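## Task

Scene 1: get all of the bolts and the screw cap into the steel pan, and nothing besides them. Items count only if they stay there without the robot holding them. Everything must settle shortly after you stop, and the grippers must release and withdraw at the end.

## Robot and tools

Robot: two 6-joint arms with parallel grippers, named left_arm and right_arm. These are names only and do not refer to image sides. In the shared scene frame the origin sits on the table top between the arms, +x points out over the table, +z points up, and left_arm is on the +y side. Base of left_arm: (+0.018, +0.253, 0) m, quat_wxyz (+0.999, 0, 0, +0.051). Base of right_arm: (+0.034, -0.258, 0) m, quat_wxyz (+0.997, 0, 0, +0.074). Each gripper's fingers point along its own +z and close along its y. The reported end-effector point lies between the finger pads, about 1 cm behind the tips. It can be inaccurate, especially when the arm is stretched far.

execute_actions: takes "actions", a list that holds at most one item, and an optional "pictures" boolean (images come back unless you set it false).
- Empty list []: nothing new is commanded; the call just reports the state.
- Motion item {"rows": [...], "steps": n}: n is 1 to 15 control steps of 1/30 s each, default 15. You may give 1 to 15 rows, one per step; if there are fewer rows than steps, the last row repeats. Each row is a single flat list of 14 numbers covering both arms, even when only one arm moves: left_arm waist, shoulder, elbow, wrist pitch, wrist yaw, wrist roll, opening, then the same seven for right_arm. The joint values are absolute target angles in radians, in each arm's own joint space, on the same scale as the printed Joint positions. They are not offsets. Stated ranges: waist -2.618 to 3.054, shoulder 0 to 3.142, elbow 0 to 3.142, wrist pitch -1.571 to 1.571, wrist yaw -1.571 to 1.571, wrist roll -2.094 to 2.094. A real end stop can be up to 0.036 rad away from its stated value in either direction. The call is refused, and nothing is sent, if a target goes more than 0.036 rad beyond a range end and also lies further out than that joint's last reported angle. A target beyond a real end stop gets clamped to it, and a "joint sent to its limit" note appears, possibly for an earlier action. Opening is an absolute value from -1 (closed) to +1 (fully open, pad gap 0.094 m).
- Wait item {"steps": n}: n is at most 300 steps, counted from the previous result, and includes your reply time.

Motion limits: for every joint, the command is capped to a lead over the measured angle (waist 0.202, shoulder 0.258, elbow 0.238, wrist pitch 0.573, wrist yaw and roll 0.522 rad). If the targets would put a hand more than 70 mm from where it currently is, the whole step is scaled back, so long moves take several calls. Between calls the arms continue toward the last row until they stall or a step is HELD.

Reading results: the state line shows each arm's end_effector_position (m) and end_effector_quat_wxyz. Joint positions and Joint velocities show six joints per arm plus the pad gap (m). grip_measured gives the finger opening on the same scale you command, off by roughly 1 mm per gripper. "joint command not followed" means a clearance check changed or blocked some joint targets while the rest of the row went through. HELD marks steps on which all or part of your row was not sent. MOTOR HOT starts at 75 °C. At 90 °C an arm halts for 10 s, and at 100 °C it drops its load; both show up as OVER-TEMPERATURE FAULT. Holding loads and stopping both cost you, so keep grasps short.

Grasping: to hold something, command an opening below grip_measured. About 0.03 below gives a firm grip, less gives a lighter one. Pad force tops out around 50–62 N, and parts thinner than about 2 mm get less. Expect occasional tugs on a held part or nudges to loose objects.

zoom_image: camera is one of cam_high, cam_left_wrist, cam_right_wrist (each 504x504). region is [x0, y0, x1, y1] in pixels from the top-left, at most 504x504. It gives a sharper view of the latest image.

read_manual: section "licences" returns the URDF licence texts. It has no effect on the robot.

finished_scene: scene (1 or 2). Call it only once the items are placed, the grippers are open, and the arms have moved away.

Things to avoid: knocking or placing objects off the table; the arms colliding or pressing on each other; dropping items, slamming, or pushing hard; leaving anything still moving or held up by the gripper.

Each tool is called after "Emit:" as name(argument=value, ...) on one line, values as JSON.

## Session

Emit:
execute_actions(actions=[])

Scene clock: 0.00 s of 5100.00 s.
left_arm: end_effector_position=(+0.3920, -0.2987, +0.3135) grip_measured=+1.000 end_effector_quat_wxyz=(+0.609, -0.142, +0.620, -0.475) | right_arm: end_effector_position=(+0.2716, -0.4279, +0.1212) grip_measured=+1.000 end_effector_quat_wxyz=(+0.261, -0.438, +0.844, -0.168)
Joint positions: left_arm=[-1.251  2.357  1.943  0.666 -0.695 -0.723  0.094] | right_arm=[-1.028  1.21   0.819 -0.704 -0.43  -1.73   0.094]
Joint velocities: left_arm=[-0.032 -0.012  0.007  0.051  0.007 -0.081  0.   ] | right_arm=[-0.012 -0.002 -0.012 -0.022  0.007 -0.037  0.   ]
Motor temperatures (°C, as the motors report them): left_arm=[23 24 25 23 25 25] | right_arm=[27 24 27 24 25 26]

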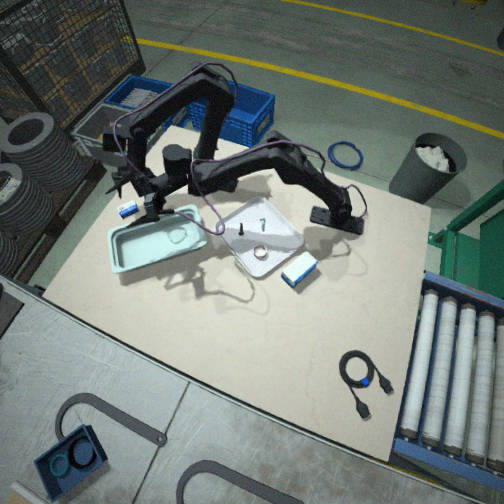

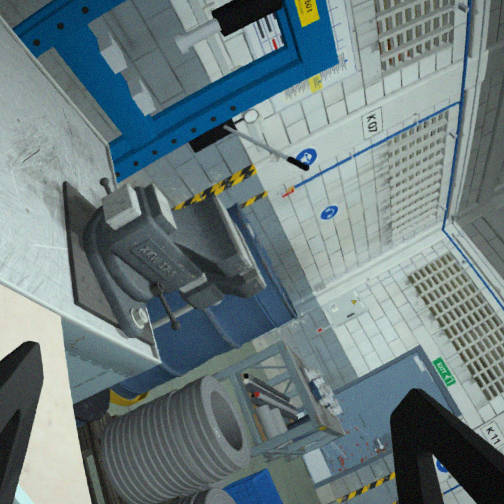

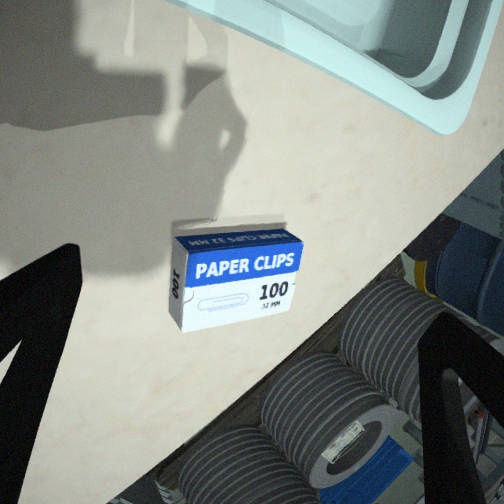

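Emit:
execute_actions(actions=[{"rows":[[-1.251,1.9,1.9,0.5,-0.5,-0.5,1,-1.028,1.21,0.819,-0.704,-0.43,-1.73,1]]}], pictures=false)

Emit:
execute_actions(actions=[{"rows":[[-0.3,1.2,1.2,-0.9,0,0,1,-1.028,1.0,0.9,-0.8,-0.2,-1,1]]}], pictures=false)

Emit:
execute_actions(actions=[{"rows":[[-0.6,1.2,1.1,-1.3,0,0,1,-1.2,0.8,0.9,-1.0,0,0,1]]}], pictures=false)

Emit:
execute_actions(actions=[{"steps":45}])

Emit:
zoom_image(camera="cam_high", region=[90,170,390,310])

Scene clock: 11.20 s of 5100.00 s.
left_arm: end_effector_position=(+0.3319, -0.2195, +0.5183) grip_measured=+1.000 end_effector_quat_wxyz=(+0.650, -0.071, +0.543, -0.527) | right_arm: end_effector_position=(+0.2712, -0.4283, +0.1209) grip_measured=+1.000 end_effector_quat_wxyz=(+0.259, -0.437, +0.845, -0.168)
Joint positions: left_arm=[-1.251  1.936  1.89   0.533 -0.541 -0.545  0.094] | right_arm=[-1.028  1.21   0.819 -0.704 -0.427 -1.73   0.094]
Joint velocities: left_arm=[ 0.007 -0.803 -0.002 -0.066  0.198  0.198  0.   ] | right_arm=[-0.002 -0.002  0.002 -0.022 -0.022 -0.022  0.   ]
Motor temperatures (°C, as the motors report them): left_arm=[23 28 26 25 25 25] | right_arm=[27 24 28 25 25 26]
Steps of this call (steps 1 to 90: nothing new was sent; then 7.70 s passed at rest; steps 91 to 105: all 15 steps of this action). Readings (joint positions):
91: left_arm=[-1.251 2.342 1.933 0.648 -0.678 -0.704] | right_arm=[-1.028 1.210 0.819 -0.704 -0.430 -1.730]
92: left_arm=[-1.251 2.318 1.912 0.620 -0.660 -0.683] | right_arm=[-1.028 1.210 0.819 -0.704 -0.429 -1.730]
94: left_arm=[-1.251 2.269 1.893 0.584 -0.631 -0.652] | right_arm=[-1.028 1.210 0.819 -0.704 -0.428 -1.730]
98: left_arm=[-1.251 2.157 1.890 0.554 -0.595 -0.610] | right_arm=[-1.028 1.210 0.819 -0.704 -0.427 -1.730]
105: the state above

Scene clock: 11.70 s of 5100.00 s.
left_arm: end_effector_position=(+0.3855, +0.0401, +0.3474) grip_measured=+1.000 end_effector_quat_wxyz=(+0.559, +0.160, +0.799, -0.151) | right_arm: end_effector_position=(+0.2415, -0.4495, +0.1833) grip_measured=+1.000 end_effector_quat_wxyz=(+0.271, -0.110, +0.932, -0.215)
Joint positions: left_arm=[-0.673  1.281  1.272 -0.328 -0.104 -0.103  0.094] | right_arm=[-1.026  0.995  0.889 -0.785 -0.208 -1.038  0.094]
Joint velocities: left_arm=[ 1.111 -0.33  -0.481 -1.678  0.256  0.315  0.   ] | right_arm=[-0.002  0.007  0.007 -0.037  0.081  0.139  0.   ]
Motor temperatures (°C, as the motors report them): left_arm=[23 28 26 25 25 25] | right_arm=[27 24 28 25 25 26]
Steps of this call (steps 1 to 15: all 15 steps of this action). Readings (joint positions):
1: left_arm=[-1.234 1.881 1.855 0.484 -0.464 -0.477] | right_arm=[-1.026 1.190 0.821 -0.715 -0.390 -1.646]
2: left_arm=[-1.208 1.809 1.790 0.404 -0.385 -0.406] | right_arm=[-1.026 1.148 0.823 -0.736 -0.346 -1.546]
4: left_arm=[-1.125 1.684 1.679 0.270 -0.288 -0.309] | right_arm=[-1.026 1.055 0.846 -0.765 -0.291 -1.359]
8: left_arm=[-0.944 1.485 1.493 0.046 -0.192 -0.200] | right_arm=[-1.026 0.994 0.889 -0.768 -0.240 -1.151]
15: the state above

Scene clock: 12.20 s of 5100.00 s.
left_arm: end_effector_position=(+0.2293, +0.1385, +0.1520) grip_measured=+1.000 end_effector_quat_wxyz=(+0.115, +0.243, +0.963, -0.023) | right_arm: end_effector_position=(+0.1503, -0.4555, +0.1956) grip_measured=+1.000 end_effector_quat_wxyz=(+0.284, +0.443, +0.833, -0.171)
Joint positions: left_arm=[-0.615  1.228  1.093 -1.201 -0.017 -0.016  0.094] | right_arm=[-1.198  0.795  0.887 -0.986 -0.011 -0.067  0.094]
Joint velocities: left_arm=[-0.017 -0.1   -0.012 -0.652  0.081 -0.007  0.   ] | right_arm=[-0.002 -0.002 -0.002 -0.11   0.037  0.33   0.   ]
Motor temperatures (°C, as the motors report them): left_arm=[23 27 26 25 25 25] | right_arm=[27 24 28 25 25 26]
Steps of this call (steps 1 to 15: all 15 steps of this action). Readings (joint positions):
1: left_arm=[-0.643 1.271 1.250 -0.377 -0.101 -0.095] | right_arm=[-1.049 0.979 0.889 -0.803 -0.192 -0.962]
2: left_arm=[-0.625 1.262 1.226 -0.425 -0.098 -0.088] | right_arm=[-1.100 0.943 0.887 -0.841 -0.156 -0.863]
4: left_arm=[-0.615 1.253 1.181 -0.538 -0.086 -0.073] | right_arm=[-1.181 0.854 0.887 -0.896 -0.088 -0.662]
8: left_arm=[-0.615 1.252 1.119 -0.816 -0.053 -0.047] | right_arm=[-1.198 0.794 0.887 -0.953 -0.034 -0.299]
15: the state above

Scene clock: 13.70 s of 5100.00 s.
left_arm: end_effector_position=(+0.2105, +0.1472, +0.1489) grip_measured=+1.000 end_effector_quat_wxyz=(+0.076, +0.250, +0.965, -0.016) | right_arm: end_effector_position=(+0.1490, -0.4548, +0.1945) grip_measured=+1.000 end_effector_quat_wxyz=(+0.285, +0.469, +0.820, -0.163)
Joint positions: left_arm=[-0.615  1.223  1.093 -1.285 -0.007 -0.006  0.094] | right_arm=[-1.198  0.795  0.887 -0.993 -0.006 -0.007  0.094]
Joint velocities: left_arm=[ 0.017  0.002 -0.007  0.007 -0.037 -0.037  0.   ] | right_arm=[-0.007 -0.002 -0.007  0.051 -0.022 -0.022  0.   ]
Motor temperatures (°C, as the motors report them): left_arm=[23 27 26 25 25 25] | right_arm=[27 24 28 25 25 26]
Steps of this call (steps 1 to 30: the robot went on to your last target; steps 31 to 45: nothing new was sent). Readings (joint positions):
1: left_arm=[-0.615 1.225 1.093 -1.220 -0.015 -0.014] | right_arm=[-1.198 0.795 0.887 -0.988 -0.010 -0.055]
2: left_arm=[-0.615 1.224 1.093 -1.235 -0.013 -0.012] | right_arm=[-1.198 0.795 0.887 -0.989 -0.009 -0.046]
4: left_arm=[-0.615 1.223 1.093 -1.256 -0.011 -0.010] | right_arm=[-1.198 0.795 0.887 -0.990 -0.008 -0.031]
8: left_arm=[-0.615 1.223 1.093 -1.275 -0.008 -0.008] | right_arm=[-1.198 0.795 0.887 -0.992 -0.007 -0.017]
45: the state above
All arms were judged still, so your last target was given up. Only a new action makes them travel on or press farther. Fingers that are still opening or closing keep moving.

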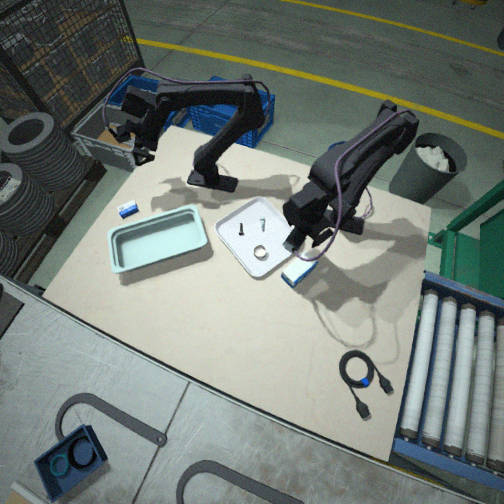

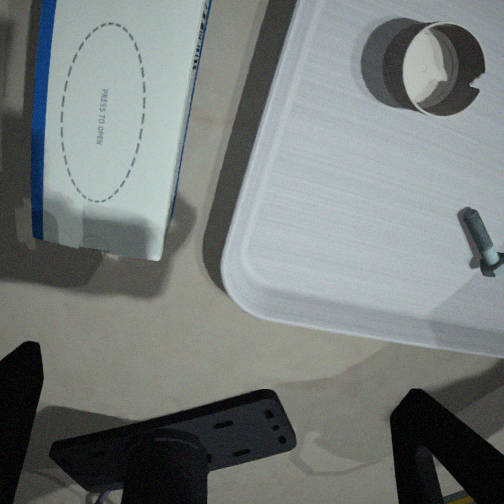

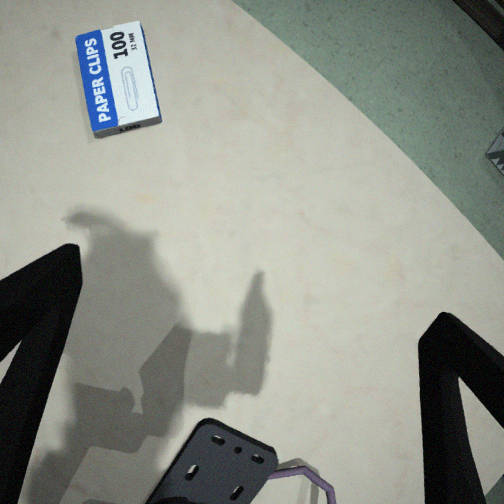

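Region (90, 170, 390, 310) of cam_high's 504x504 image, scaled by 1.680, with more detail than that image has; it fills the top 235 rows of this view, and the rest is white.

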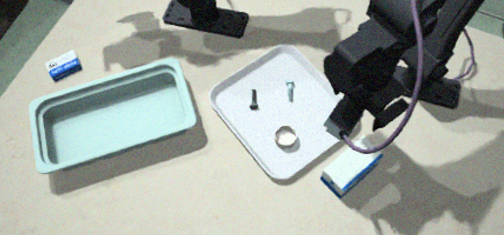

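Emit:
execute_actions(actions=[{"rows":[[0.5,0.6,0.7,-1.0,0,0,1,-0.3,1.1,1.2,-1.2,0,0,1]]}], pictures=false)

Emit:
execute_actions(actions=[{"rows":[[0.7,0.4,0.5,-0.8,0,0,1,0.73,1.4,1.388,-1.28,0,0,1]]}], pictures=false)

Emit:
execute_actions(actions=[{"rows":[[0.7,0.4,0.5,-0.8,0,0,1,0.73,1.678,1.388,-1.28,0,0,1]]}], pictures=false)

Emit:
execute_actions(actions=[{"steps":20}])

Scene clock: 27.93 s of 5100.00 s.
left_arm: end_effector_position=(+0.1784, +0.3520, +0.1491) grip_measured=+1.000 end_effector_quat_wxyz=(+0.299, -0.258, +0.915, +0.085) | right_arm: end_effector_position=(+0.2858, -0.2936, +0.2048) grip_measured=+1.000 end_effector_quat_wxyz=(+0.222, +0.070, +0.973, -0.012)
Joint positions: left_arm=[ 0.446  0.604  0.691 -1.026 -0.003 -0.002  0.094] | right_arm=[-0.299  1.123  1.173 -1.174 -0.011 -0.004  0.094]
Joint velocities: left_arm=[ 1.16   0.017 -0.007  0.022 -0.125  0.022  0.   ] | right_arm=[-0.012 -0.007 -0.007 -0.198 -0.037  0.007  0.   ]
Motor temperatures (°C, as the motors report them): left_arm=[23 26 26 24 25 25] | right_arm=[27 24 29 26 25 26]
Steps of this call (steps 1 to 90: nothing new was sent; then 10.73 s passed at rest; steps 91 to 105: all 15 steps of this action). Readings (joint positions):
91: left_arm=[-0.584 1.185 1.047 -1.221 0.008 -0.003] | right_arm=[-1.162 0.832 0.926 -1.047 0.009 -0.005]
92: left_arm=[-0.517 1.112 0.964 -1.144 0.011 -0.002] | right_arm=[-1.091 0.905 1.000 -1.111 0.012 -0.004]
94: left_arm=[-0.359 0.935 0.802 -1.087 0.005 -0.002] | right_arm=[-0.942 1.048 1.128 -1.127 0.013 -0.004]
98: left_arm=[-0.052 0.639 0.689 -1.081 -0.001 -0.002] | right_arm=[-0.642 1.123 1.173 -1.125 0.009 -0.004]
105: the state above

Scene clock: 28.43 s of 5100.00 s.
left_arm: end_effector_position=(+0.1571, +0.3956, +0.1332) grip_measured=+1.000 end_effector_quat_wxyz=(+0.365, -0.356, +0.847, +0.154) | right_arm: end_effector_position=(+0.2229, -0.0299, +0.1842) grip_measured=+1.000 end_effector_quat_wxyz=(+0.117, -0.419, +0.898, +0.059)
Joint positions: left_arm=[ 0.69   0.418  0.493 -0.832 -0.004 -0.001  0.094] | right_arm=[ 0.721  1.434  1.369 -1.243 -0.009 -0.002  0.094]
Joint velocities: left_arm=[-0.002 -0.017  0.012  0.037 -0.022 -0.037  0.   ] | right_arm=[ 0.989 -0.037  0.007 -0.051 -0.212  0.051  0.   ]
Motor temperatures (°C, as the motors report them): left_arm=[23 26 26 24 25 25] | right_arm=[27 24 29 26 25 26]
Steps of this call (steps 1 to 15: all 15 steps of this action). Readings (joint positions):
1: left_arm=[0.502 0.573 0.658 -0.977 0.004 -0.001] | right_arm=[-0.268 1.157 1.210 -1.220 0.006 -0.002]
2: left_arm=[0.575 0.514 0.602 -0.924 0.004 -0.001] | right_arm=[-0.204 1.220 1.275 -1.259 0.012 -0.002]
4: left_arm=[0.669 0.431 0.524 -0.900 -0.003 -0.001] | right_arm=[-0.062 1.342 1.359 -1.238 0.014 -0.002]
8: left_arm=[0.690 0.418 0.493 -0.873 -0.004 -0.001] | right_arm=[0.230 1.442 1.369 -1.226 0.010 -0.002]
15: the state above

Scene clock: 28.93 s of 5100.00 s.
left_arm: end_effector_position=(+0.1580, +0.3965, +0.1346) grip_measured=+1.000 end_effector_quat_wxyz=(+0.368, -0.355, +0.845, +0.155) | right_arm: end_effector_position=(+0.2218, -0.0249, +0.1113) grip_measured=+1.000 end_effector_quat_wxyz=(-0.011, -0.429, +0.903, -0.002)
Joint positions: left_arm=[ 0.69   0.418  0.493 -0.824 -0.004 -0.001  0.094] | right_arm=[ 0.737  1.7    1.377 -1.27  -0.006 -0.002  0.094]
Joint velocities: left_arm=[-0.002  0.007 -0.002  0.022 -0.037  0.022  0.   ] | right_arm=[-0.007 -0.046  0.002 -0.022  0.066 -0.022  0.   ]
Motor temperatures (°C, as the motors report them): left_arm=[23 26 26 24 25 25] | right_arm=[27 24 29 26 25 26]
Steps of this call (steps 1 to 15: all 15 steps of this action). Readings (joint positions):
1: left_arm=[0.690 0.418 0.493 -0.830 -0.004 -0.001] | right_arm=[0.743 1.457 1.377 -1.260 -0.015 -0.002]
2: left_arm=[0.690 0.418 0.493 -0.829 -0.004 -0.001] | right_arm=[0.749 1.499 1.390 -1.270 -0.016 -0.002]
4: left_arm=[0.690 0.418 0.493 -0.827 -0.004 -0.001] | right_arm=[0.743 1.607 1.394 -1.263 -0.013 -0.002]
8: left_arm=[0.690 0.418 0.493 -0.825 -0.004 -0.001] | right_arm=[0.737 1.726 1.379 -1.261 -0.007 -0.002]
15: the state above

Scene clock: 29.60 s of 5100.00 s.
left_arm: end_effector_position=(+0.1580, +0.3966, +0.1346) grip_measured=+1.000 end_effector_quat_wxyz=(+0.368, -0.355, +0.845, +0.156) | right_arm: end_effector_position=(+0.2217, -0.0251, +0.1114) grip_measured=+1.000 end_effector_quat_wxyz=(-0.011, -0.429, +0.903, -0.002)
Joint positions: left_arm=[ 0.69   0.418  0.493 -0.824 -0.004 -0.001  0.094] | right_arm=[ 0.737  1.7    1.377 -1.271 -0.006 -0.002  0.094]
Joint velocities: left_arm=[ 0.002  0.012  0.002  0.007  0.022 -0.007  0.   ] | right_arm=[-0.007 -0.002 -0.012  0.022  0.007  0.051  0.   ]
Motor temperatures (°C, as the motors report them): left_arm=[23 26 26 24 25 25] | right_arm=[27 24 29 26 25 26]
Steps of this call (steps 1 to 15: the robot went on to your last target; steps 16 to 20: nothing new was sent). Readings (joint positions):
1: left_arm=[0.690 0.418 0.493 -0.824 -0.004 -0.001] | right_arm=[0.737 1.700 1.377 -1.270 -0.006 -0.002]
2: left_arm=[0.690 0.418 0.493 -0.824 -0.004 -0.001] | right_arm=[0.737 1.700 1.377 -1.271 -0.006 -0.002]
4: left_arm=[0.690 0.418 0.493 -0.824 -0.004 -0.001] | right_arm=[0.737 1.700 1.377 -1.271 -0.006 -0.002]
8: left_arm=[0.690 0.418 0.493 -0.824 -0.004 -0.001] | right_arm=[0.737 1.700 1.377 -1.271 -0.006 -0.002]
20: the state above
All arms were judged still, so your last target was given up. Only a new action makes them travel on or press farther. Fingers that are still opening or closing keep moving.

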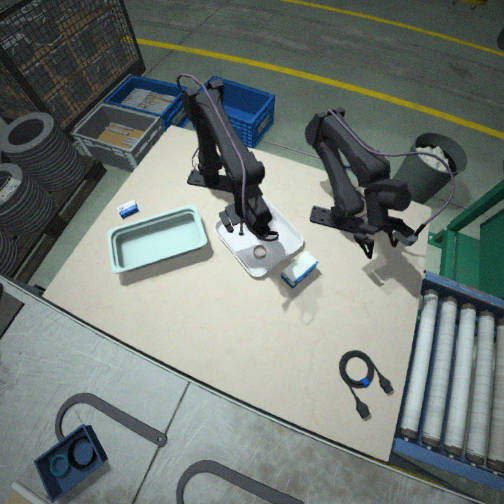

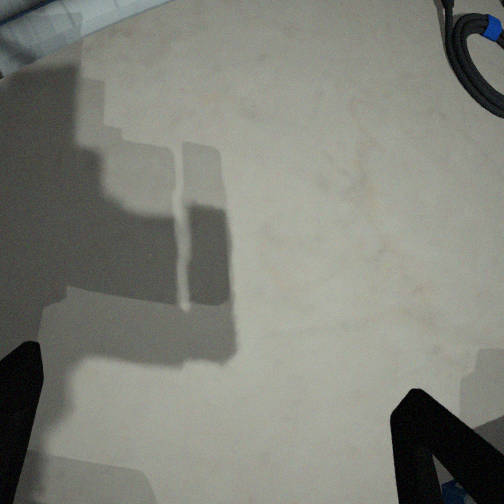

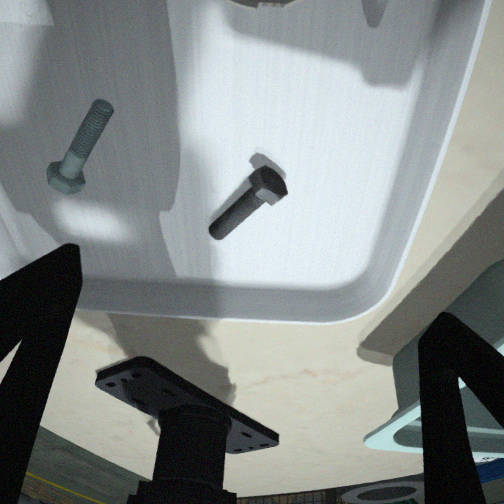

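Emit:
execute_actions(actions=[{"rows":[[0.7,0.4,0.5,-0.8,0,0,1,0.73,1.8,1.44,-1.19,0,0,1],[0.7,0.4,0.5,-0.8,0,0,1,0.73,1.8,1.44,-1.19,0,0,1],[0.7,0.4,0.5,-0.8,0,0,1,0.73,1.8,1.44,-1.19,0,0,1],[0.7,0.4,0.5,-0.8,0,0,1,0.73,1.8,1.44,-1.19,0,0,1],[0.7,0.4,0.5,-0.8,0,0,1,0.73,1.86,1.47,-1.15,0,0,1],[0.7,0.4,0.5,-0.8,0,0,1,0.73,1.86,1.47,-1.15,0,0,1],[0.7,0.4,0.5,-0.8,0,0,1,0.73,1.917,1.487,-1.115,0,0,1]]}], pictures=false)

Emit:
execute_actions(actions=[{"steps":15}])

Scene clock: 38.63 s of 5100.00 s.
left_arm: end_effector_position=(+0.1580, +0.3966, +0.1346) grip_measured=+1.000 end_effector_quat_wxyz=(+0.368, -0.355, +0.845, +0.156) | right_arm: end_effector_position=(+0.2521, +0.0120, +0.0557) grip_measured=+1.000 end_effector_quat_wxyz=(-0.022, -0.429, +0.903, -0.007)
Joint positions: left_arm=[ 0.69   0.418  0.493 -0.824 -0.004 -0.001  0.094] | right_arm=[ 0.737  1.937  1.451 -1.131 -0.006 -0.002  0.094]
Joint velocities: left_arm=[ 0.002 -0.007  0.007 -0.066 -0.007  0.037  0.   ] | right_arm=[ 0.002 -0.007  0.017  0.066 -0.022  0.007  0.   ]
Motor temperatures (°C, as the motors report them): left_arm=[23 25 26 26 25 25] | right_arm=[27 26 29 25 25 26]
Steps of this call (steps 1 to 90: nothing new was sent; then 5.53 s passed at rest; steps 91 to 105: all 15 steps of this action). Readings (joint positions):
91: left_arm=[0.690 0.418 0.493 -0.824 -0.004 -0.001] | right_arm=[0.737 1.710 1.384 -1.272 -0.006 -0.002]
92: left_arm=[0.690 0.418 0.493 -0.824 -0.004 -0.001] | right_arm=[0.737 1.729 1.398 -1.264 -0.006 -0.002]
94: left_arm=[0.690 0.418 0.493 -0.824 -0.004 -0.001] | right_arm=[0.737 1.772 1.412 -1.232 -0.006 -0.002]
98: left_arm=[0.690 0.418 0.493 -0.824 -0.004 -0.001] | right_arm=[0.737 1.876 1.446 -1.182 -0.006 -0.002]
105: the state above

Scene clock: 39.13 s of 5100.00 s.
left_arm: end_effector_position=(+0.1580, +0.3966, +0.1346) grip_measured=+1.000 end_effector_quat_wxyz=(+0.368, -0.355, +0.845, +0.156) | right_arm: end_effector_position=(+0.2530, +0.0131, +0.0557) grip_measured=+1.000 end_effector_quat_wxyz=(-0.019, -0.429, +0.903, -0.006)
Joint positions: left_arm=[ 0.69   0.418  0.493 -0.824 -0.004 -0.001  0.094] | right_arm=[ 0.737  1.937  1.451 -1.126 -0.006 -0.002  0.094]
Joint velocities: left_arm=[ 0.012 -0.027 -0.002  0.022  0.022 -0.007  0.   ] | right_arm=[-0.012 -0.002  0.007 -0.066 -0.007 -0.007  0.   ]
Motor temperatures (°C, as the motors report them): left_arm=[23 25 26 26 25 25] | right_arm=[27 26 29 25 25 26]
Steps of this call (steps 1 to 15: the robot went on to your last target). Readings (joint positions):
1: left_arm=[0.690 0.418 0.493 -0.824 -0.004 -0.001] | right_arm=[0.737 1.937 1.451 -1.130 -0.006 -0.002]
2: left_arm=[0.690 0.418 0.493 -0.824 -0.004 -0.001] | right_arm=[0.737 1.937 1.451 -1.129 -0.006 -0.002]
4: left_arm=[0.690 0.418 0.493 -0.824 -0.004 -0.001] | right_arm=[0.737 1.937 1.451 -1.128 -0.006 -0.002]
8: left_arm=[0.690 0.418 0.493 -0.824 -0.004 -0.001] | right_arm=[0.737 1.937 1.451 -1.126 -0.006 -0.002]
15: the state above
All arms were judged still, so your last target was given up. Only a new action makes them travel on or press farther. Fingers that are still opening or closing keep moving.

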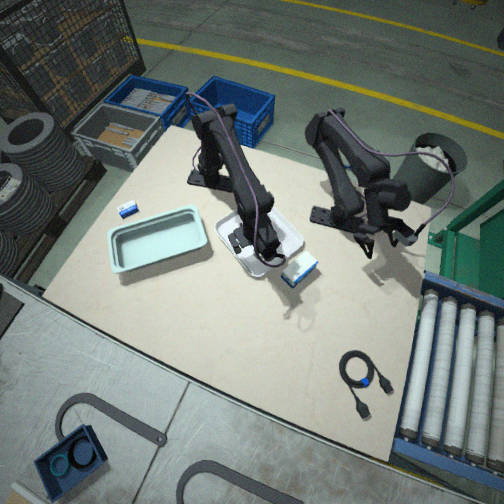

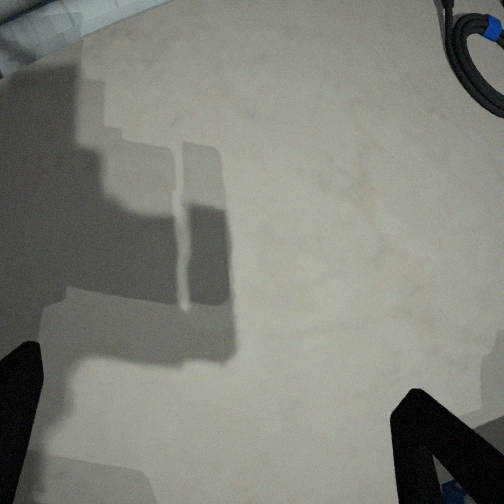

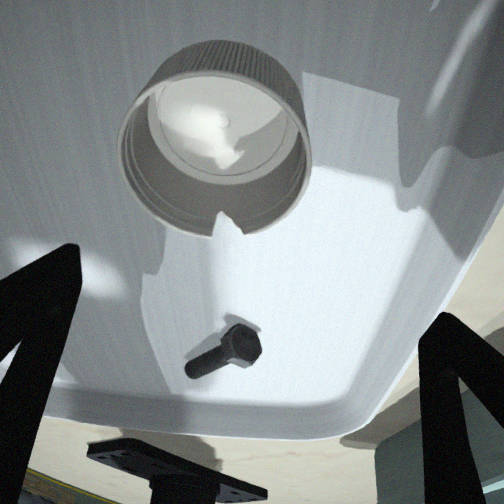

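Emit:
execute_actions(actions=[{"rows":[[0.7,0.4,0.5,-0.8,0,0,1,0.78,1.95,1.445,-1.03,0,0,1]]}], pictures=false)

Emit:
execute_actions(actions=[{"steps":10}])

Scene clock: 46.60 s of 5100.00 s.
left_arm: end_effector_position=(+0.1580, +0.3966, +0.1346) grip_measured=+1.000 end_effector_quat_wxyz=(+0.368, -0.355, +0.845, +0.156) | right_arm: end_effector_position=(+0.2534, +0.0378, +0.0517) grip_measured=+1.000 end_effector_quat_wxyz=(+0.013, -0.449, +0.894, +0.008)
Joint positions: left_arm=[ 0.69   0.418  0.493 -0.824 -0.004 -0.001  0.094] | right_arm=[ 0.78   1.948  1.451 -1.043 -0.002 -0.002  0.094]
Joint velocities: left_arm=[-0.012 -0.002 -0.012  0.022 -0.007 -0.007  0.   ] | right_arm=[ 0.012  0.007  0.012 -0.007 -0.037 -0.051  0.   ]
Motor temperatures (°C, as the motors report them): left_arm=[23 25 27 26 25 25] | right_arm=[27 27 29 25 25 26]
Steps of this call (steps 1 to 90: nothing new was sent; then 3.97 s passed at rest; steps 91 to 105: all 15 steps of this action). Readings (joint positions):
91: left_arm=[0.690 0.418 0.493 -0.824 -0.004 -0.001] | right_arm=[0.740 1.937 1.451 -1.119 -0.004 -0.002]
92: left_arm=[0.690 0.418 0.493 -0.824 -0.004 -0.001] | right_arm=[0.746 1.938 1.451 -1.104 -0.002 -0.002]
94: left_arm=[0.690 0.418 0.493 -0.824 -0.004 -0.001] | right_arm=[0.763 1.942 1.451 -1.078 -0.002 -0.002]
98: left_arm=[0.690 0.418 0.493 -0.824 -0.004 -0.001] | right_arm=[0.780 1.948 1.451 -1.054 -0.002 -0.002]
105: the state above

Scene clock: 46.93 s of 5100.00 s.
left_arm: end_effector_position=(+0.1580, +0.3966, +0.1346) grip_measured=+1.000 end_effector_quat_wxyz=(+0.368, -0.355, +0.845, +0.156) | right_arm: end_effector_position=(+0.2537, +0.0382, +0.0517) grip_measured=+1.000 end_effector_quat_wxyz=(+0.014, -0.449, +0.894, +0.008)
Joint positions: left_arm=[ 0.69   0.418  0.493 -0.824 -0.004 -0.001  0.094] | right_arm=[ 0.78   1.948  1.451 -1.041 -0.002 -0.002  0.094]
Joint velocities: left_arm=[-0.002 -0.012  0.017 -0.037 -0.022 -0.007  0.   ] | right_arm=[-0.007  0.007  0.007  0.022 -0.022  0.007  0.   ]
Motor temperatures (°C, as the motors report them): left_arm=[23 25 27 27 25 25] | right_arm=[27 27 29 25 25 26]
Steps of this call (steps 1 to 10: the robot went on to your last target). Readings (joint positions):
1: left_arm=[0.690 0.418 0.493 -0.824 -0.004 -0.001] | right_arm=[0.780 1.948 1.451 -1.043 -0.002 -0.002]
2: left_arm=[0.690 0.418 0.493 -0.824 -0.004 -0.001] | right_arm=[0.780 1.948 1.451 -1.042 -0.002 -0.002]
4: left_arm=[0.690 0.418 0.493 -0.824 -0.004 -0.001] | right_arm=[0.780 1.948 1.451 -1.041 -0.002 -0.002]
8: left_arm=[0.690 0.418 0.493 -0.824 -0.004 -0.001] | right_arm=[0.780 1.948 1.451 -1.041 -0.002 -0.002]
10: the state above

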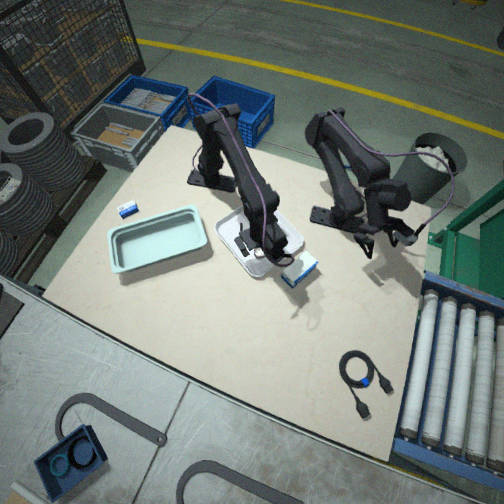

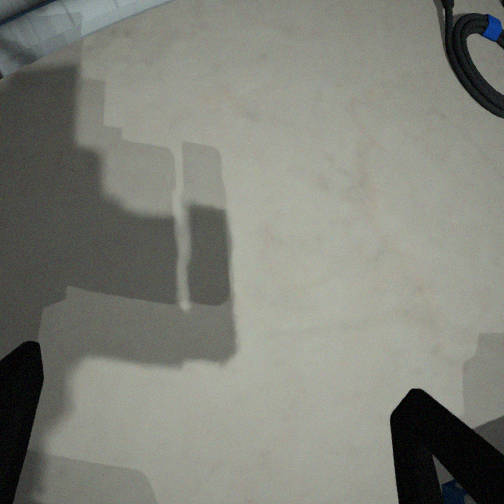

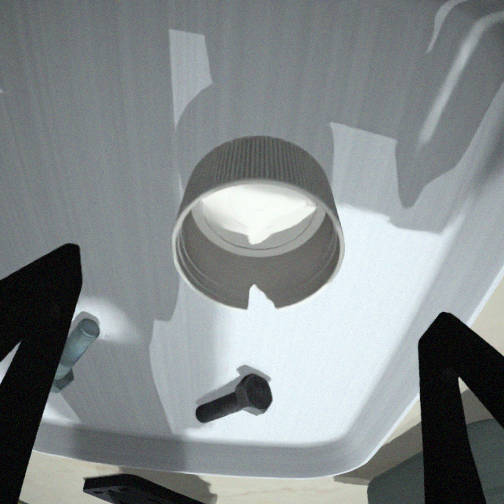

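Emit:
execute_actions(actions=[{"rows":[[0.7,0.4,0.5,-0.8,0,0,1,0.78,1.98,1.365,-0.94,0,0,0.5]]}], pictures=false)

Emit:
execute_actions(actions=[{"steps":10}])

Scene clock: 52.50 s of 5100.00 s.
left_arm: end_effector_position=(+0.1580, +0.3966, +0.1346) grip_measured=+1.000 end_effector_quat_wxyz=(+0.368, -0.355, +0.845, +0.156) | right_arm: end_effector_position=(+0.2478, +0.0304, +0.0175) grip_measured=+0.501 end_effector_quat_wxyz=(-0.005, -0.449, +0.894, -0.001)
Joint positions: left_arm=[ 0.69   0.418  0.493 -0.824 -0.004 -0.001  0.094] | right_arm=[ 0.78   1.991  1.371 -0.959 -0.002 -0.002  0.071]
Joint velocities: left_arm=[-0.017 -0.007  0.012 -0.022  0.007  0.007  0.   ] | right_arm=[-0.017  0.012 -0.027  0.051  0.007 -0.037  0.   ]
Motor temperatures (°C, as the motors report them): left_arm=[23 25 27 27 25 25] | right_arm=[27 27 29 25 25 26]
Steps of this call (steps 1 to 15: the robot went on to your last target; steps 16 to 90: nothing new was sent; then 2.07 s passed at rest; steps 91 to 105: all 15 steps of this action). Readings (joint positions):
91: left_arm=[0.690 0.418 0.493 -0.824 -0.004 -0.001] | right_arm=[0.780 1.949 1.440 -1.024 -0.002 -0.002]
92: left_arm=[0.690 0.418 0.493 -0.824 -0.004 -0.001] | right_arm=[0.780 1.950 1.424 -1.003 -0.002 -0.002]
94: left_arm=[0.690 0.418 0.493 -0.824 -0.004 -0.001] | right_arm=[0.780 1.964 1.395 -0.982 -0.002 -0.002]
98: left_arm=[0.690 0.418 0.493 -0.824 -0.004 -0.001] | right_arm=[0.780 1.991 1.371 -0.970 -0.002 -0.002]
105: the state above

Scene clock: 52.83 s of 5100.00 s.
left_arm: end_effector_position=(+0.1580, +0.3966, +0.1346) grip_measured=+1.000 end_effector_quat_wxyz=(+0.368, -0.355, +0.845, +0.156) | right_arm: end_effector_position=(+0.2480, +0.0307, +0.0175) grip_measured=+0.501 end_effector_quat_wxyz=(-0.004, -0.449, +0.894, -0.001)
Joint positions: left_arm=[ 0.69   0.418  0.493 -0.824 -0.004 -0.001  0.094] | right_arm=[ 0.78   1.991  1.371 -0.958 -0.002 -0.002  0.071]
Joint velocities: left_arm=[ 0.007 -0.017  0.022 -0.081  0.022 -0.051  0.   ] | right_arm=[-0.017 -0.007 -0.012 -0.022  0.022 -0.051  0.   ]
Motor temperatures (°C, as the motors report them): left_arm=[23 24 27 27 25 25] | right_arm=[27 27 29 25 25 26]
Steps of this call (steps 1 to 10: the robot went on to your last target). Readings (joint positions):
1: left_arm=[0.690 0.418 0.493 -0.824 -0.004 -0.001] | right_arm=[0.780 1.991 1.371 -0.958 -0.002 -0.002]
2: left_arm=[0.690 0.418 0.493 -0.824 -0.004 -0.001] | right_arm=[0.780 1.991 1.371 -0.958 -0.002 -0.002]
4: left_arm=[0.690 0.418 0.493 -0.824 -0.004 -0.001] | right_arm=[0.780 1.991 1.371 -0.958 -0.002 -0.002]
8: left_arm=[0.690 0.418 0.493 -0.824 -0.004 -0.001] | right_arm=[0.780 1.991 1.371 -0.958 -0.002 -0.002]
10: the state above

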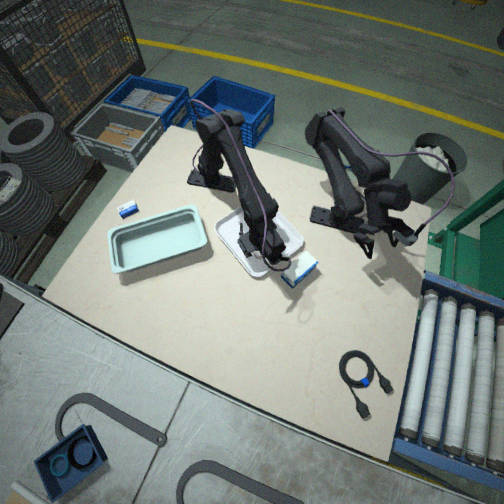

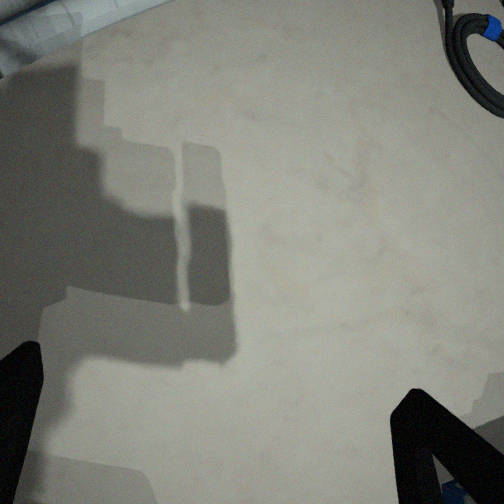

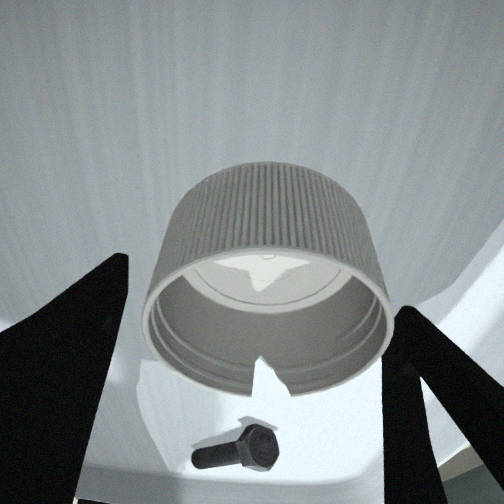

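Emit:
execute_actions(actions=[{"rows":[[0.7,0.4,0.5,-0.8,0,0,1,0.78,1.98,1.365,-0.94,0,0,-0.1]]}])

Scene clock: 56.10 s of 5100.00 s.
left_arm: end_effector_position=(+0.1580, +0.3966, +0.1346) grip_measured=+1.000 end_effector_quat_wxyz=(+0.368, -0.355, +0.845, +0.156) | right_arm: end_effector_position=(+0.2487, +0.0316, +0.0175) grip_measured=-0.091 end_effector_quat_wxyz=(-0.002, -0.449, +0.894, +0.000)
Joint positions: left_arm=[ 0.69   0.418  0.493 -0.824 -0.004 -0.001  0.094] | right_arm=[ 0.78   1.991  1.371 -0.953 -0.002 -0.002  0.043]
Joint velocities: left_arm=[-0.022 -0.017 -0.002 -0.022  0.051  0.007  0.   ] | right_arm=[ 0.002  0.007 -0.002 -0.022 -0.022  0.007  0.   ]
Motor temperatures (°C, as the motors report them): left_arm=[23 24 27 27 25 25] | right_arm=[27 28 29 25 25 26]
Steps of this call (steps 1 to 15: the robot went on to your last target; steps 16 to 83: nothing new was sent; steps 84 to 98: all 15 steps of this action). Readings (joint positions):
84: left_arm=[0.690 0.418 0.493 -0.824 -0.004 -0.001] | right_arm=[0.780 1.991 1.371 -0.958 -0.002 -0.002]
85: left_arm=[0.690 0.418 0.493 -0.824 -0.004 -0.001] | right_arm=[0.780 1.991 1.371 -0.956 -0.002 -0.002]
87: left_arm=[0.690 0.418 0.493 -0.824 -0.004 -0.001] | right_arm=[0.780 1.991 1.371 -0.954 -0.002 -0.002]
91: left_arm=[0.690 0.418 0.493 -0.824 -0.004 -0.001] | right_arm=[0.780 1.991 1.371 -0.953 -0.002 -0.002]
98: the state above

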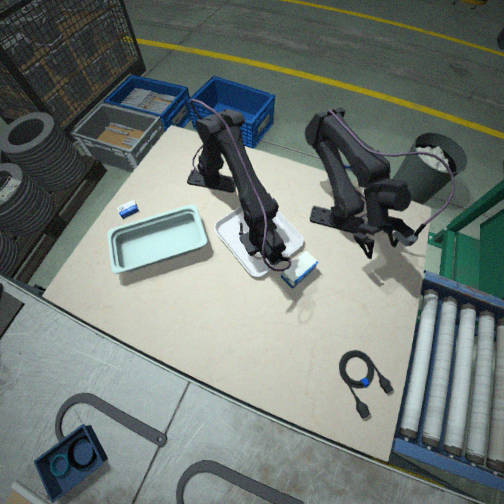

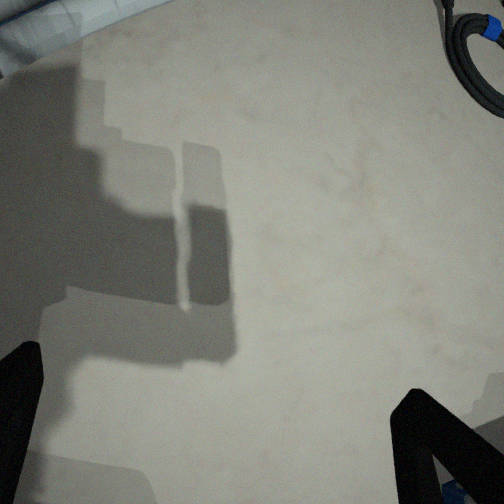

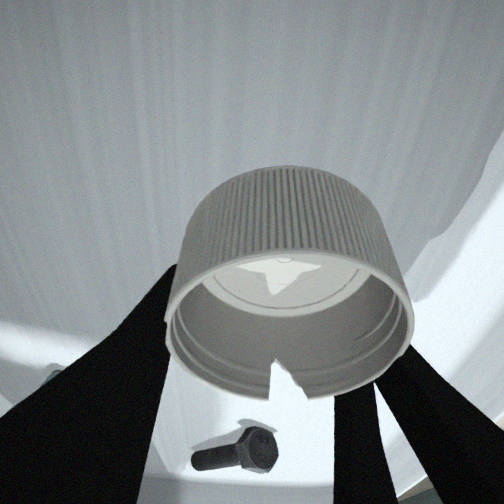

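Emit:
execute_actions(actions=[{"rows":[[0.7,0.4,0.5,-0.8,0,0,1,0.78,1.98,1.365,-0.94,0,0,-0.13]],"steps":6}], pictures=false)

Emit:
execute_actions(actions=[{"rows":[[0.7,0.4,0.5,-0.8,0,0,1,0.78,1.68,1.5,-1.33,0,0,-0.13]]}], pictures=false)

Emit:
execute_actions(actions=[{"rows":[[0.7,0.4,0.5,-0.8,0,0,1,-0.5,1.68,1.5,-1.33,0,0,-0.13]]}], pictures=false)

Emit:
execute_actions(actions=[{"steps":15}])

Scene clock: 62.13 s of 5100.00 s.
left_arm: end_effector_position=(+0.1580, +0.3966, +0.1346) grip_measured=+1.000 end_effector_quat_wxyz=(+0.368, -0.355, +0.845, +0.156) | right_arm: end_effector_position=(+0.2488, +0.0318, +0.0175) grip_measured=-0.113 end_effector_quat_wxyz=(-0.002, -0.449, +0.894, +0.001)
Joint positions: left_arm=[ 0.69   0.418  0.493 -0.824 -0.004 -0.001  0.094] | right_arm=[ 0.78   1.991  1.371 -0.952 -0.002 -0.002  0.042]
Joint velocities: left_arm=[-0.022  0.017 -0.002 -0.051 -0.037 -0.007  0.   ] | right_arm=[ 0.007  0.007  0.012 -0.051 -0.007 -0.037  0.   ]
Motor temperatures (°C, as the motors report them): left_arm=[23 24 27 27 25 25] | right_arm=[27 28 29 25 25 26]
Steps of this call (steps 1 to 15: the robot went on to your last target; steps 16 to 90: nothing new was sent; then 2.83 s passed at rest; steps 91 to 96: all 6 steps of this action). Readings (joint positions):
91: left_arm=[0.690 0.418 0.493 -0.824 -0.004 -0.001] | right_arm=[0.780 1.991 1.371 -0.953 -0.002 -0.002]
92: left_arm=[0.690 0.418 0.493 -0.824 -0.004 -0.001] | right_arm=[0.780 1.991 1.371 -0.953 -0.002 -0.002]
94: left_arm=[0.690 0.418 0.493 -0.824 -0.004 -0.001] | right_arm=[0.780 1.991 1.371 -0.952 -0.002 -0.002]
96: the state above

Scene clock: 62.63 s of 5100.00 s.
left_arm: end_effector_position=(+0.1580, +0.3966, +0.1346) grip_measured=+1.000 end_effector_quat_wxyz=(+0.368, -0.355, +0.845, +0.156) | right_arm: end_effector_position=(+0.2250, -0.0001, +0.1510) grip_measured=-0.113 end_effector_quat_wxyz=(+0.044, -0.448, +0.893, +0.023)
Joint positions: left_arm=[ 0.69   0.418  0.493 -0.824 -0.004 -0.001  0.094] | right_arm=[ 0.78   1.667  1.494 -1.299 -0.002 -0.002  0.042]
Joint velocities: left_arm=[-0.012 -0.017  0.012 -0.007 -0.037  0.007  0.   ] | right_arm=[-0.012  0.159  0.002 -0.125  0.007  0.007  0.   ]
Motor temperatures (°C, as the motors report them): left_arm=[23 24 27 27 25 25] | right_arm=[27 28 29 25 25 26]
Steps of this call (steps 1 to 15: all 15 steps of this action). Readings (joint positions):
1: left_arm=[0.690 0.418 0.493 -0.824 -0.004 -0.001] | right_arm=[0.780 1.982 1.375 -0.973 -0.002 -0.002]
2: left_arm=[0.690 0.418 0.493 -0.824 -0.004 -0.001] | right_arm=[0.780 1.964 1.379 -1.012 -0.002 -0.002]
4: left_arm=[0.690 0.418 0.493 -0.824 -0.004 -0.001] | right_arm=[0.780 1.897 1.391 -1.085 -0.002 -0.002]
8: left_arm=[0.690 0.418 0.493 -0.824 -0.004 -0.001] | right_arm=[0.780 1.735 1.455 -1.209 -0.002 -0.002]
15: the state above

Scene clock: 63.13 s of 5100.00 s.
left_arm: end_effector_position=(+0.1580, +0.3966, +0.1346) grip_measured=+1.000 end_effector_quat_wxyz=(+0.368, -0.355, +0.845, +0.156) | right_arm: end_effector_position=(+0.3523, -0.2903, +0.1436) grip_measured=-0.113 end_effector_quat_wxyz=(+0.034, +0.051, +0.998, -0.000)
Joint positions: left_arm=[ 0.69   0.418  0.493 -0.824 -0.004 -0.001  0.094] | right_arm=[-0.253  1.691  1.494 -1.306 -0.003 -0.002  0.042]
Joint velocities: left_arm=[ 0.002  0.012 -0.002  0.081  0.037 -0.051  0.   ] | right_arm=[-2.142 -0.007 -0.007 -0.066  0.022  0.037 -0.001]
Motor temperatures (°C, as the motors report them): left_arm=[23 24 27 27 25 25] | right_arm=[27 28 29 25 25 26]
Steps of this call (steps 1 to 15: all 15 steps of this action). Readings (joint positions):
1: left_arm=[0.690 0.418 0.493 -0.824 -0.004 -0.001] | right_arm=[0.759 1.672 1.494 -1.304 -0.014 -0.002]
2: left_arm=[0.690 0.418 0.493 -0.824 -0.004 -0.001] | right_arm=[0.715 1.677 1.494 -1.307 -0.021 -0.002]
4: left_arm=[0.690 0.418 0.493 -0.824 -0.004 -0.001] | right_arm=[0.583 1.685 1.494 -1.307 -0.020 -0.002]
8: left_arm=[0.690 0.418 0.493 -0.824 -0.004 -0.001] | right_arm=[0.282 1.691 1.494 -1.306 -0.011 -0.002]
15: the state above

Scene clock: 63.63 s of 5100.00 s.
left_arm: end_effector_position=(+0.1580, +0.3966, +0.1346) grip_measured=+1.000 end_effector_quat_wxyz=(+0.368, -0.355, +0.845, +0.156) | right_arm: end_effector_position=(+0.3307, -0.3684, +0.1434) grip_measured=-0.113 end_effector_quat_wxyz=(+0.026, +0.175, +0.984, -0.008)
Joint positions: left_arm=[ 0.69   0.418  0.493 -0.824 -0.004 -0.001  0.094] | right_arm=[-0.502  1.691  1.494 -1.32   0.007 -0.002  0.042]
Joint velocities: left_arm=[-0.002 -0.022 -0.012  0.022 -0.066  0.007  0.   ] | right_arm=[-0.002 -0.012  0.002 -0.051 -0.051 -0.051 -0.   ]
Motor temperatures (°C, as the motors report them): left_arm=[23 24 27 28 25 25] | right_arm=[27 28 29 25 25 26]
Steps of this call (steps 1 to 15: the robot went on to your last target). Readings (joint positions):
1: left_arm=[0.690 0.418 0.493 -0.824 -0.004 -0.001] | right_arm=[-0.330 1.691 1.494 -1.306 -0.003 -0.002]
2: left_arm=[0.690 0.418 0.493 -0.824 -0.004 -0.001] | right_arm=[-0.403 1.691 1.494 -1.306 -0.001 -0.002]
4: left_arm=[0.690 0.418 0.493 -0.824 -0.004 -0.001] | right_arm=[-0.508 1.691 1.494 -1.306 0.012 -0.002]
8: left_arm=[0.690 0.418 0.493 -0.824 -0.004 -0.001] | right_arm=[-0.526 1.691 1.494 -1.314 0.018 -0.002]
15: the state above

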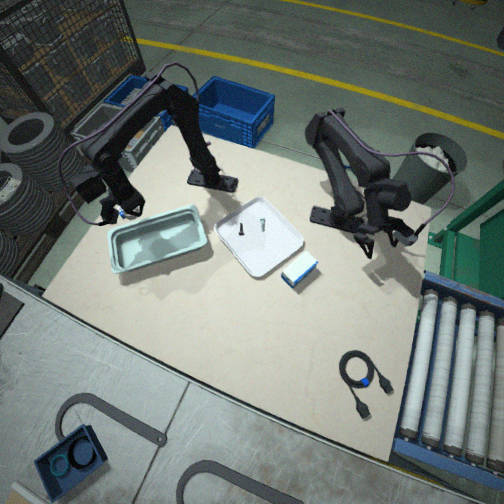

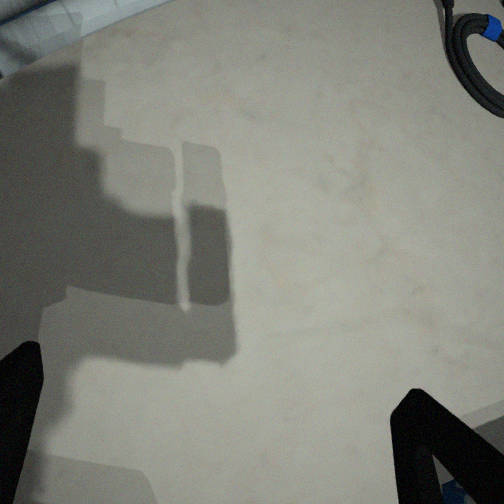

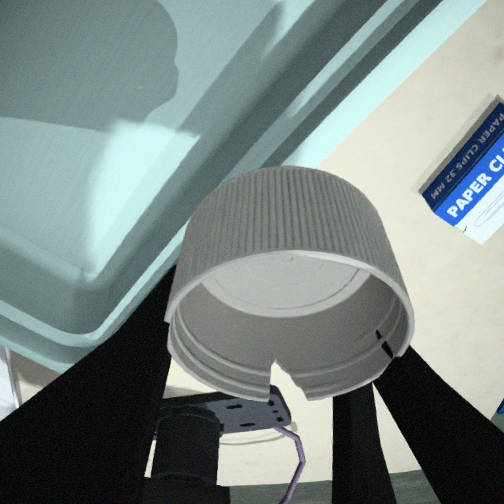

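Emit:
execute_actions(actions=[{"rows":[[0.7,0.4,0.5,-0.8,0,0,1,-0.22,1.78,1.52,-1.29,0,0,-0.14]]}])

Scene clock: 67.37 s of 5100.00 s.
left_arm: end_effector_position=(+0.1580, +0.3966, +0.1346) grip_measured=+1.000 end_effector_quat_wxyz=(+0.368, -0.355, +0.845, +0.156) | right_arm: end_effector_position=(+0.3602, -0.2791, +0.1118) grip_measured=-0.120 end_effector_quat_wxyz=(-0.010, +0.034, +0.999, +0.002)
Joint positions: left_arm=[ 0.69   0.418  0.493 -0.824 -0.004 -0.001  0.094] | right_arm=[-0.218  1.802  1.501 -1.289 -0.004 -0.001  0.041]
Joint velocities: left_arm=[-0.012 -0.032  0.002  0.007 -0.037 -0.051  0.   ] | right_arm=[-0.027  0.002  0.012  0.007  0.066  0.007 -0.   ]
Motor temperatures (°C, as the motors report them): left_arm=[23 24 27 28 25 25] | right_arm=[27 28 29 25 25 26]
Steps of this call (steps 1 to 15: the robot went on to your last target; steps 16 to 90: nothing new was sent; then 0.23 s passed at rest; steps 91 to 105: all 15 steps of this action). Readings (joint positions):
91: left_arm=[0.690 0.418 0.493 -0.824 -0.004 -0.001] | right_arm=[-0.482 1.699 1.496 -1.321 0.018 -0.001]
92: left_arm=[0.690 0.418 0.493 -0.824 -0.004 -0.001] | right_arm=[-0.440 1.713 1.500 -1.318 0.025 -0.001]
94: left_arm=[0.690 0.418 0.493 -0.824 -0.004 -0.001] | right_arm=[-0.317 1.753 1.501 -1.301 0.021 -0.001]
98: left_arm=[0.690 0.418 0.493 -0.824 -0.004 -0.001] | right_arm=[-0.185 1.803 1.501 -1.289 -0.007 -0.001]
105: the state above

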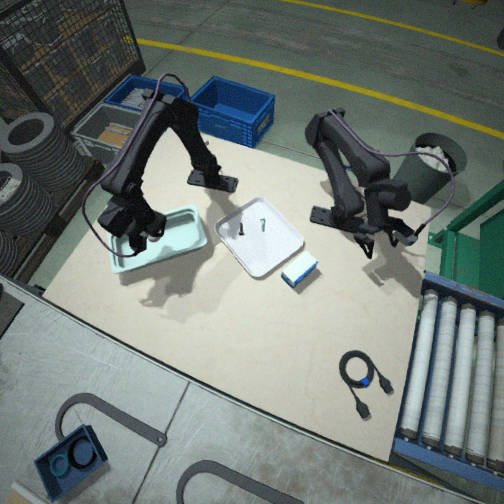

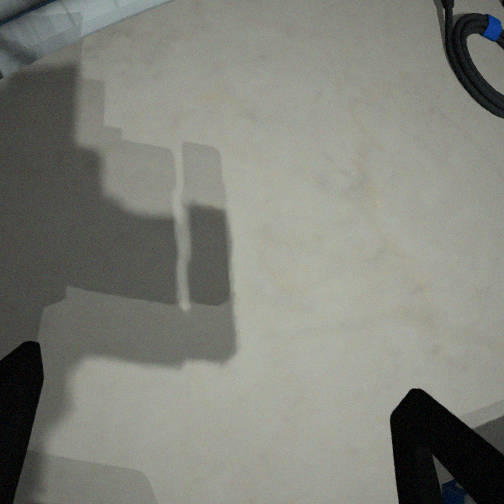

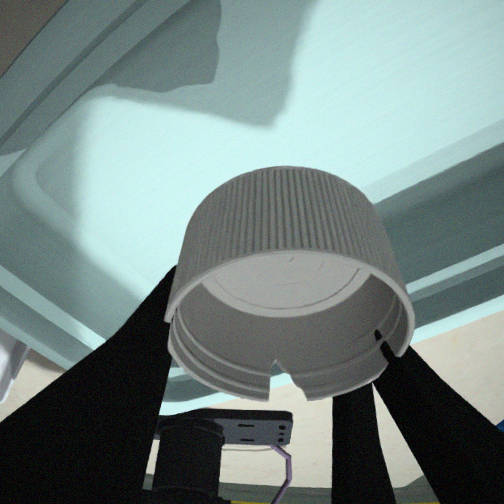

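Over the pan. Lower.

Emit:
execute_actions(actions=[{"rows":[[0.7,0.4,0.5,-0.8,0,0,1,-0.19,1.93,1.38,-1.02,0,0,-0.14]]}], pictures=false)

Emit:
execute_actions(actions=[{"steps":10}])

Scene clock: 70.93 s of 5100.00 s.
left_arm: end_effector_position=(+0.1580, +0.3966, +0.1346) grip_measured=+1.000 end_effector_quat_wxyz=(+0.368, -0.355, +0.845, +0.156) | right_arm: end_effector_position=(+0.3819, -0.2710, +0.0331) grip_measured=-0.120 end_effector_quat_wxyz=(-0.017, +0.019, +1.000, +0.004)
Joint positions: left_arm=[ 0.69   0.418  0.493 -0.824 -0.004 -0.001  0.094] | right_arm=[-0.191  1.954  1.382 -1.033 -0.007 -0.005  0.041]
Joint velocities: left_arm=[ 0.002 -0.017  0.002 -0.007  0.051  0.037  0.   ] | right_arm=[-0.017 -0.007 -0.002  0.022  0.007  0.007 -0.001]
Motor temperatures (°C, as the motors report them): left_arm=[23 24 27 28 25 25] | right_arm=[27 28 29 25 25 26]
Steps of this call (steps 1 to 15: the robot went on to your last target; steps 16 to 90: nothing new was sent; then 0.07 s passed at rest; steps 91 to 105: all 15 steps of this action). Readings (joint positions):
91: left_arm=[0.690 0.418 0.493 -0.824 -0.004 -0.001] | right_arm=[-0.216 1.808 1.487 -1.261 -0.003 -0.001]
92: left_arm=[0.690 0.418 0.493 -0.824 -0.004 -0.001] | right_arm=[-0.213 1.819 1.467 -1.214 -0.003 -0.001]
94: left_arm=[0.690 0.418 0.493 -0.824 -0.004 -0.001] | right_arm=[-0.203 1.875 1.429 -1.140 -0.003 -0.001]
98: left_arm=[0.690 0.418 0.493 -0.824 -0.004 -0.001] | right_arm=[-0.194 1.958 1.382 -1.061 -0.009 -0.005]
105: the state above

Scene clock: 71.27 s of 5100.00 s.
left_arm: end_effector_position=(+0.1580, +0.3966, +0.1346) grip_measured=+1.000 end_effector_quat_wxyz=(+0.368, -0.355, +0.845, +0.156) | right_arm: end_effector_position=(+0.3825, -0.2712, +0.0331) grip_measured=-0.120 end_effector_quat_wxyz=(-0.016, +0.019, +1.000, +0.003)
Joint positions: left_arm=[ 0.69   0.418  0.493 -0.824 -0.004 -0.001  0.094] | right_arm=[-0.191  1.954  1.382 -1.031 -0.006 -0.005  0.041]
Joint velocities: left_arm=[-0.022  0.002 -0.022 -0.007 -0.051  0.007  0.   ] | right_arm=[-0.002 -0.007  0.002  0.022 -0.022  0.022 -0.   ]
Motor temperatures (°C, as the motors report them): left_arm=[23 24 27 28 25 25] | right_arm=[27 28 29 25 25 26]
Steps of this call (steps 1 to 10: the robot went on to your last target). Readings (joint positions):
1: left_arm=[0.690 0.418 0.493 -0.824 -0.004 -0.001] | right_arm=[-0.191 1.954 1.382 -1.033 -0.007 -0.005]
2: left_arm=[0.690 0.418 0.493 -0.824 -0.004 -0.001] | right_arm=[-0.191 1.954 1.382 -1.032 -0.006 -0.005]
4: left_arm=[0.690 0.418 0.493 -0.824 -0.004 -0.001] | right_arm=[-0.191 1.954 1.382 -1.032 -0.006 -0.005]
8: left_arm=[0.690 0.418 0.493 -0.824 -0.004 -0.001] | right_arm=[-0.191 1.954 1.382 -1.031 -0.006 -0.005]
10: the state above

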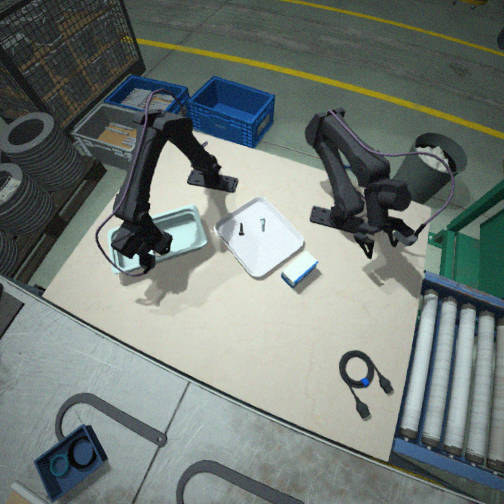

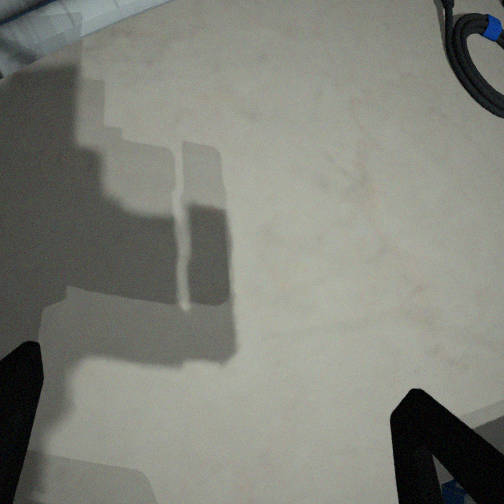

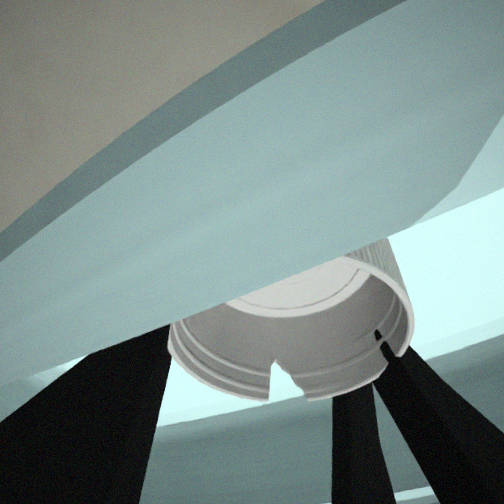

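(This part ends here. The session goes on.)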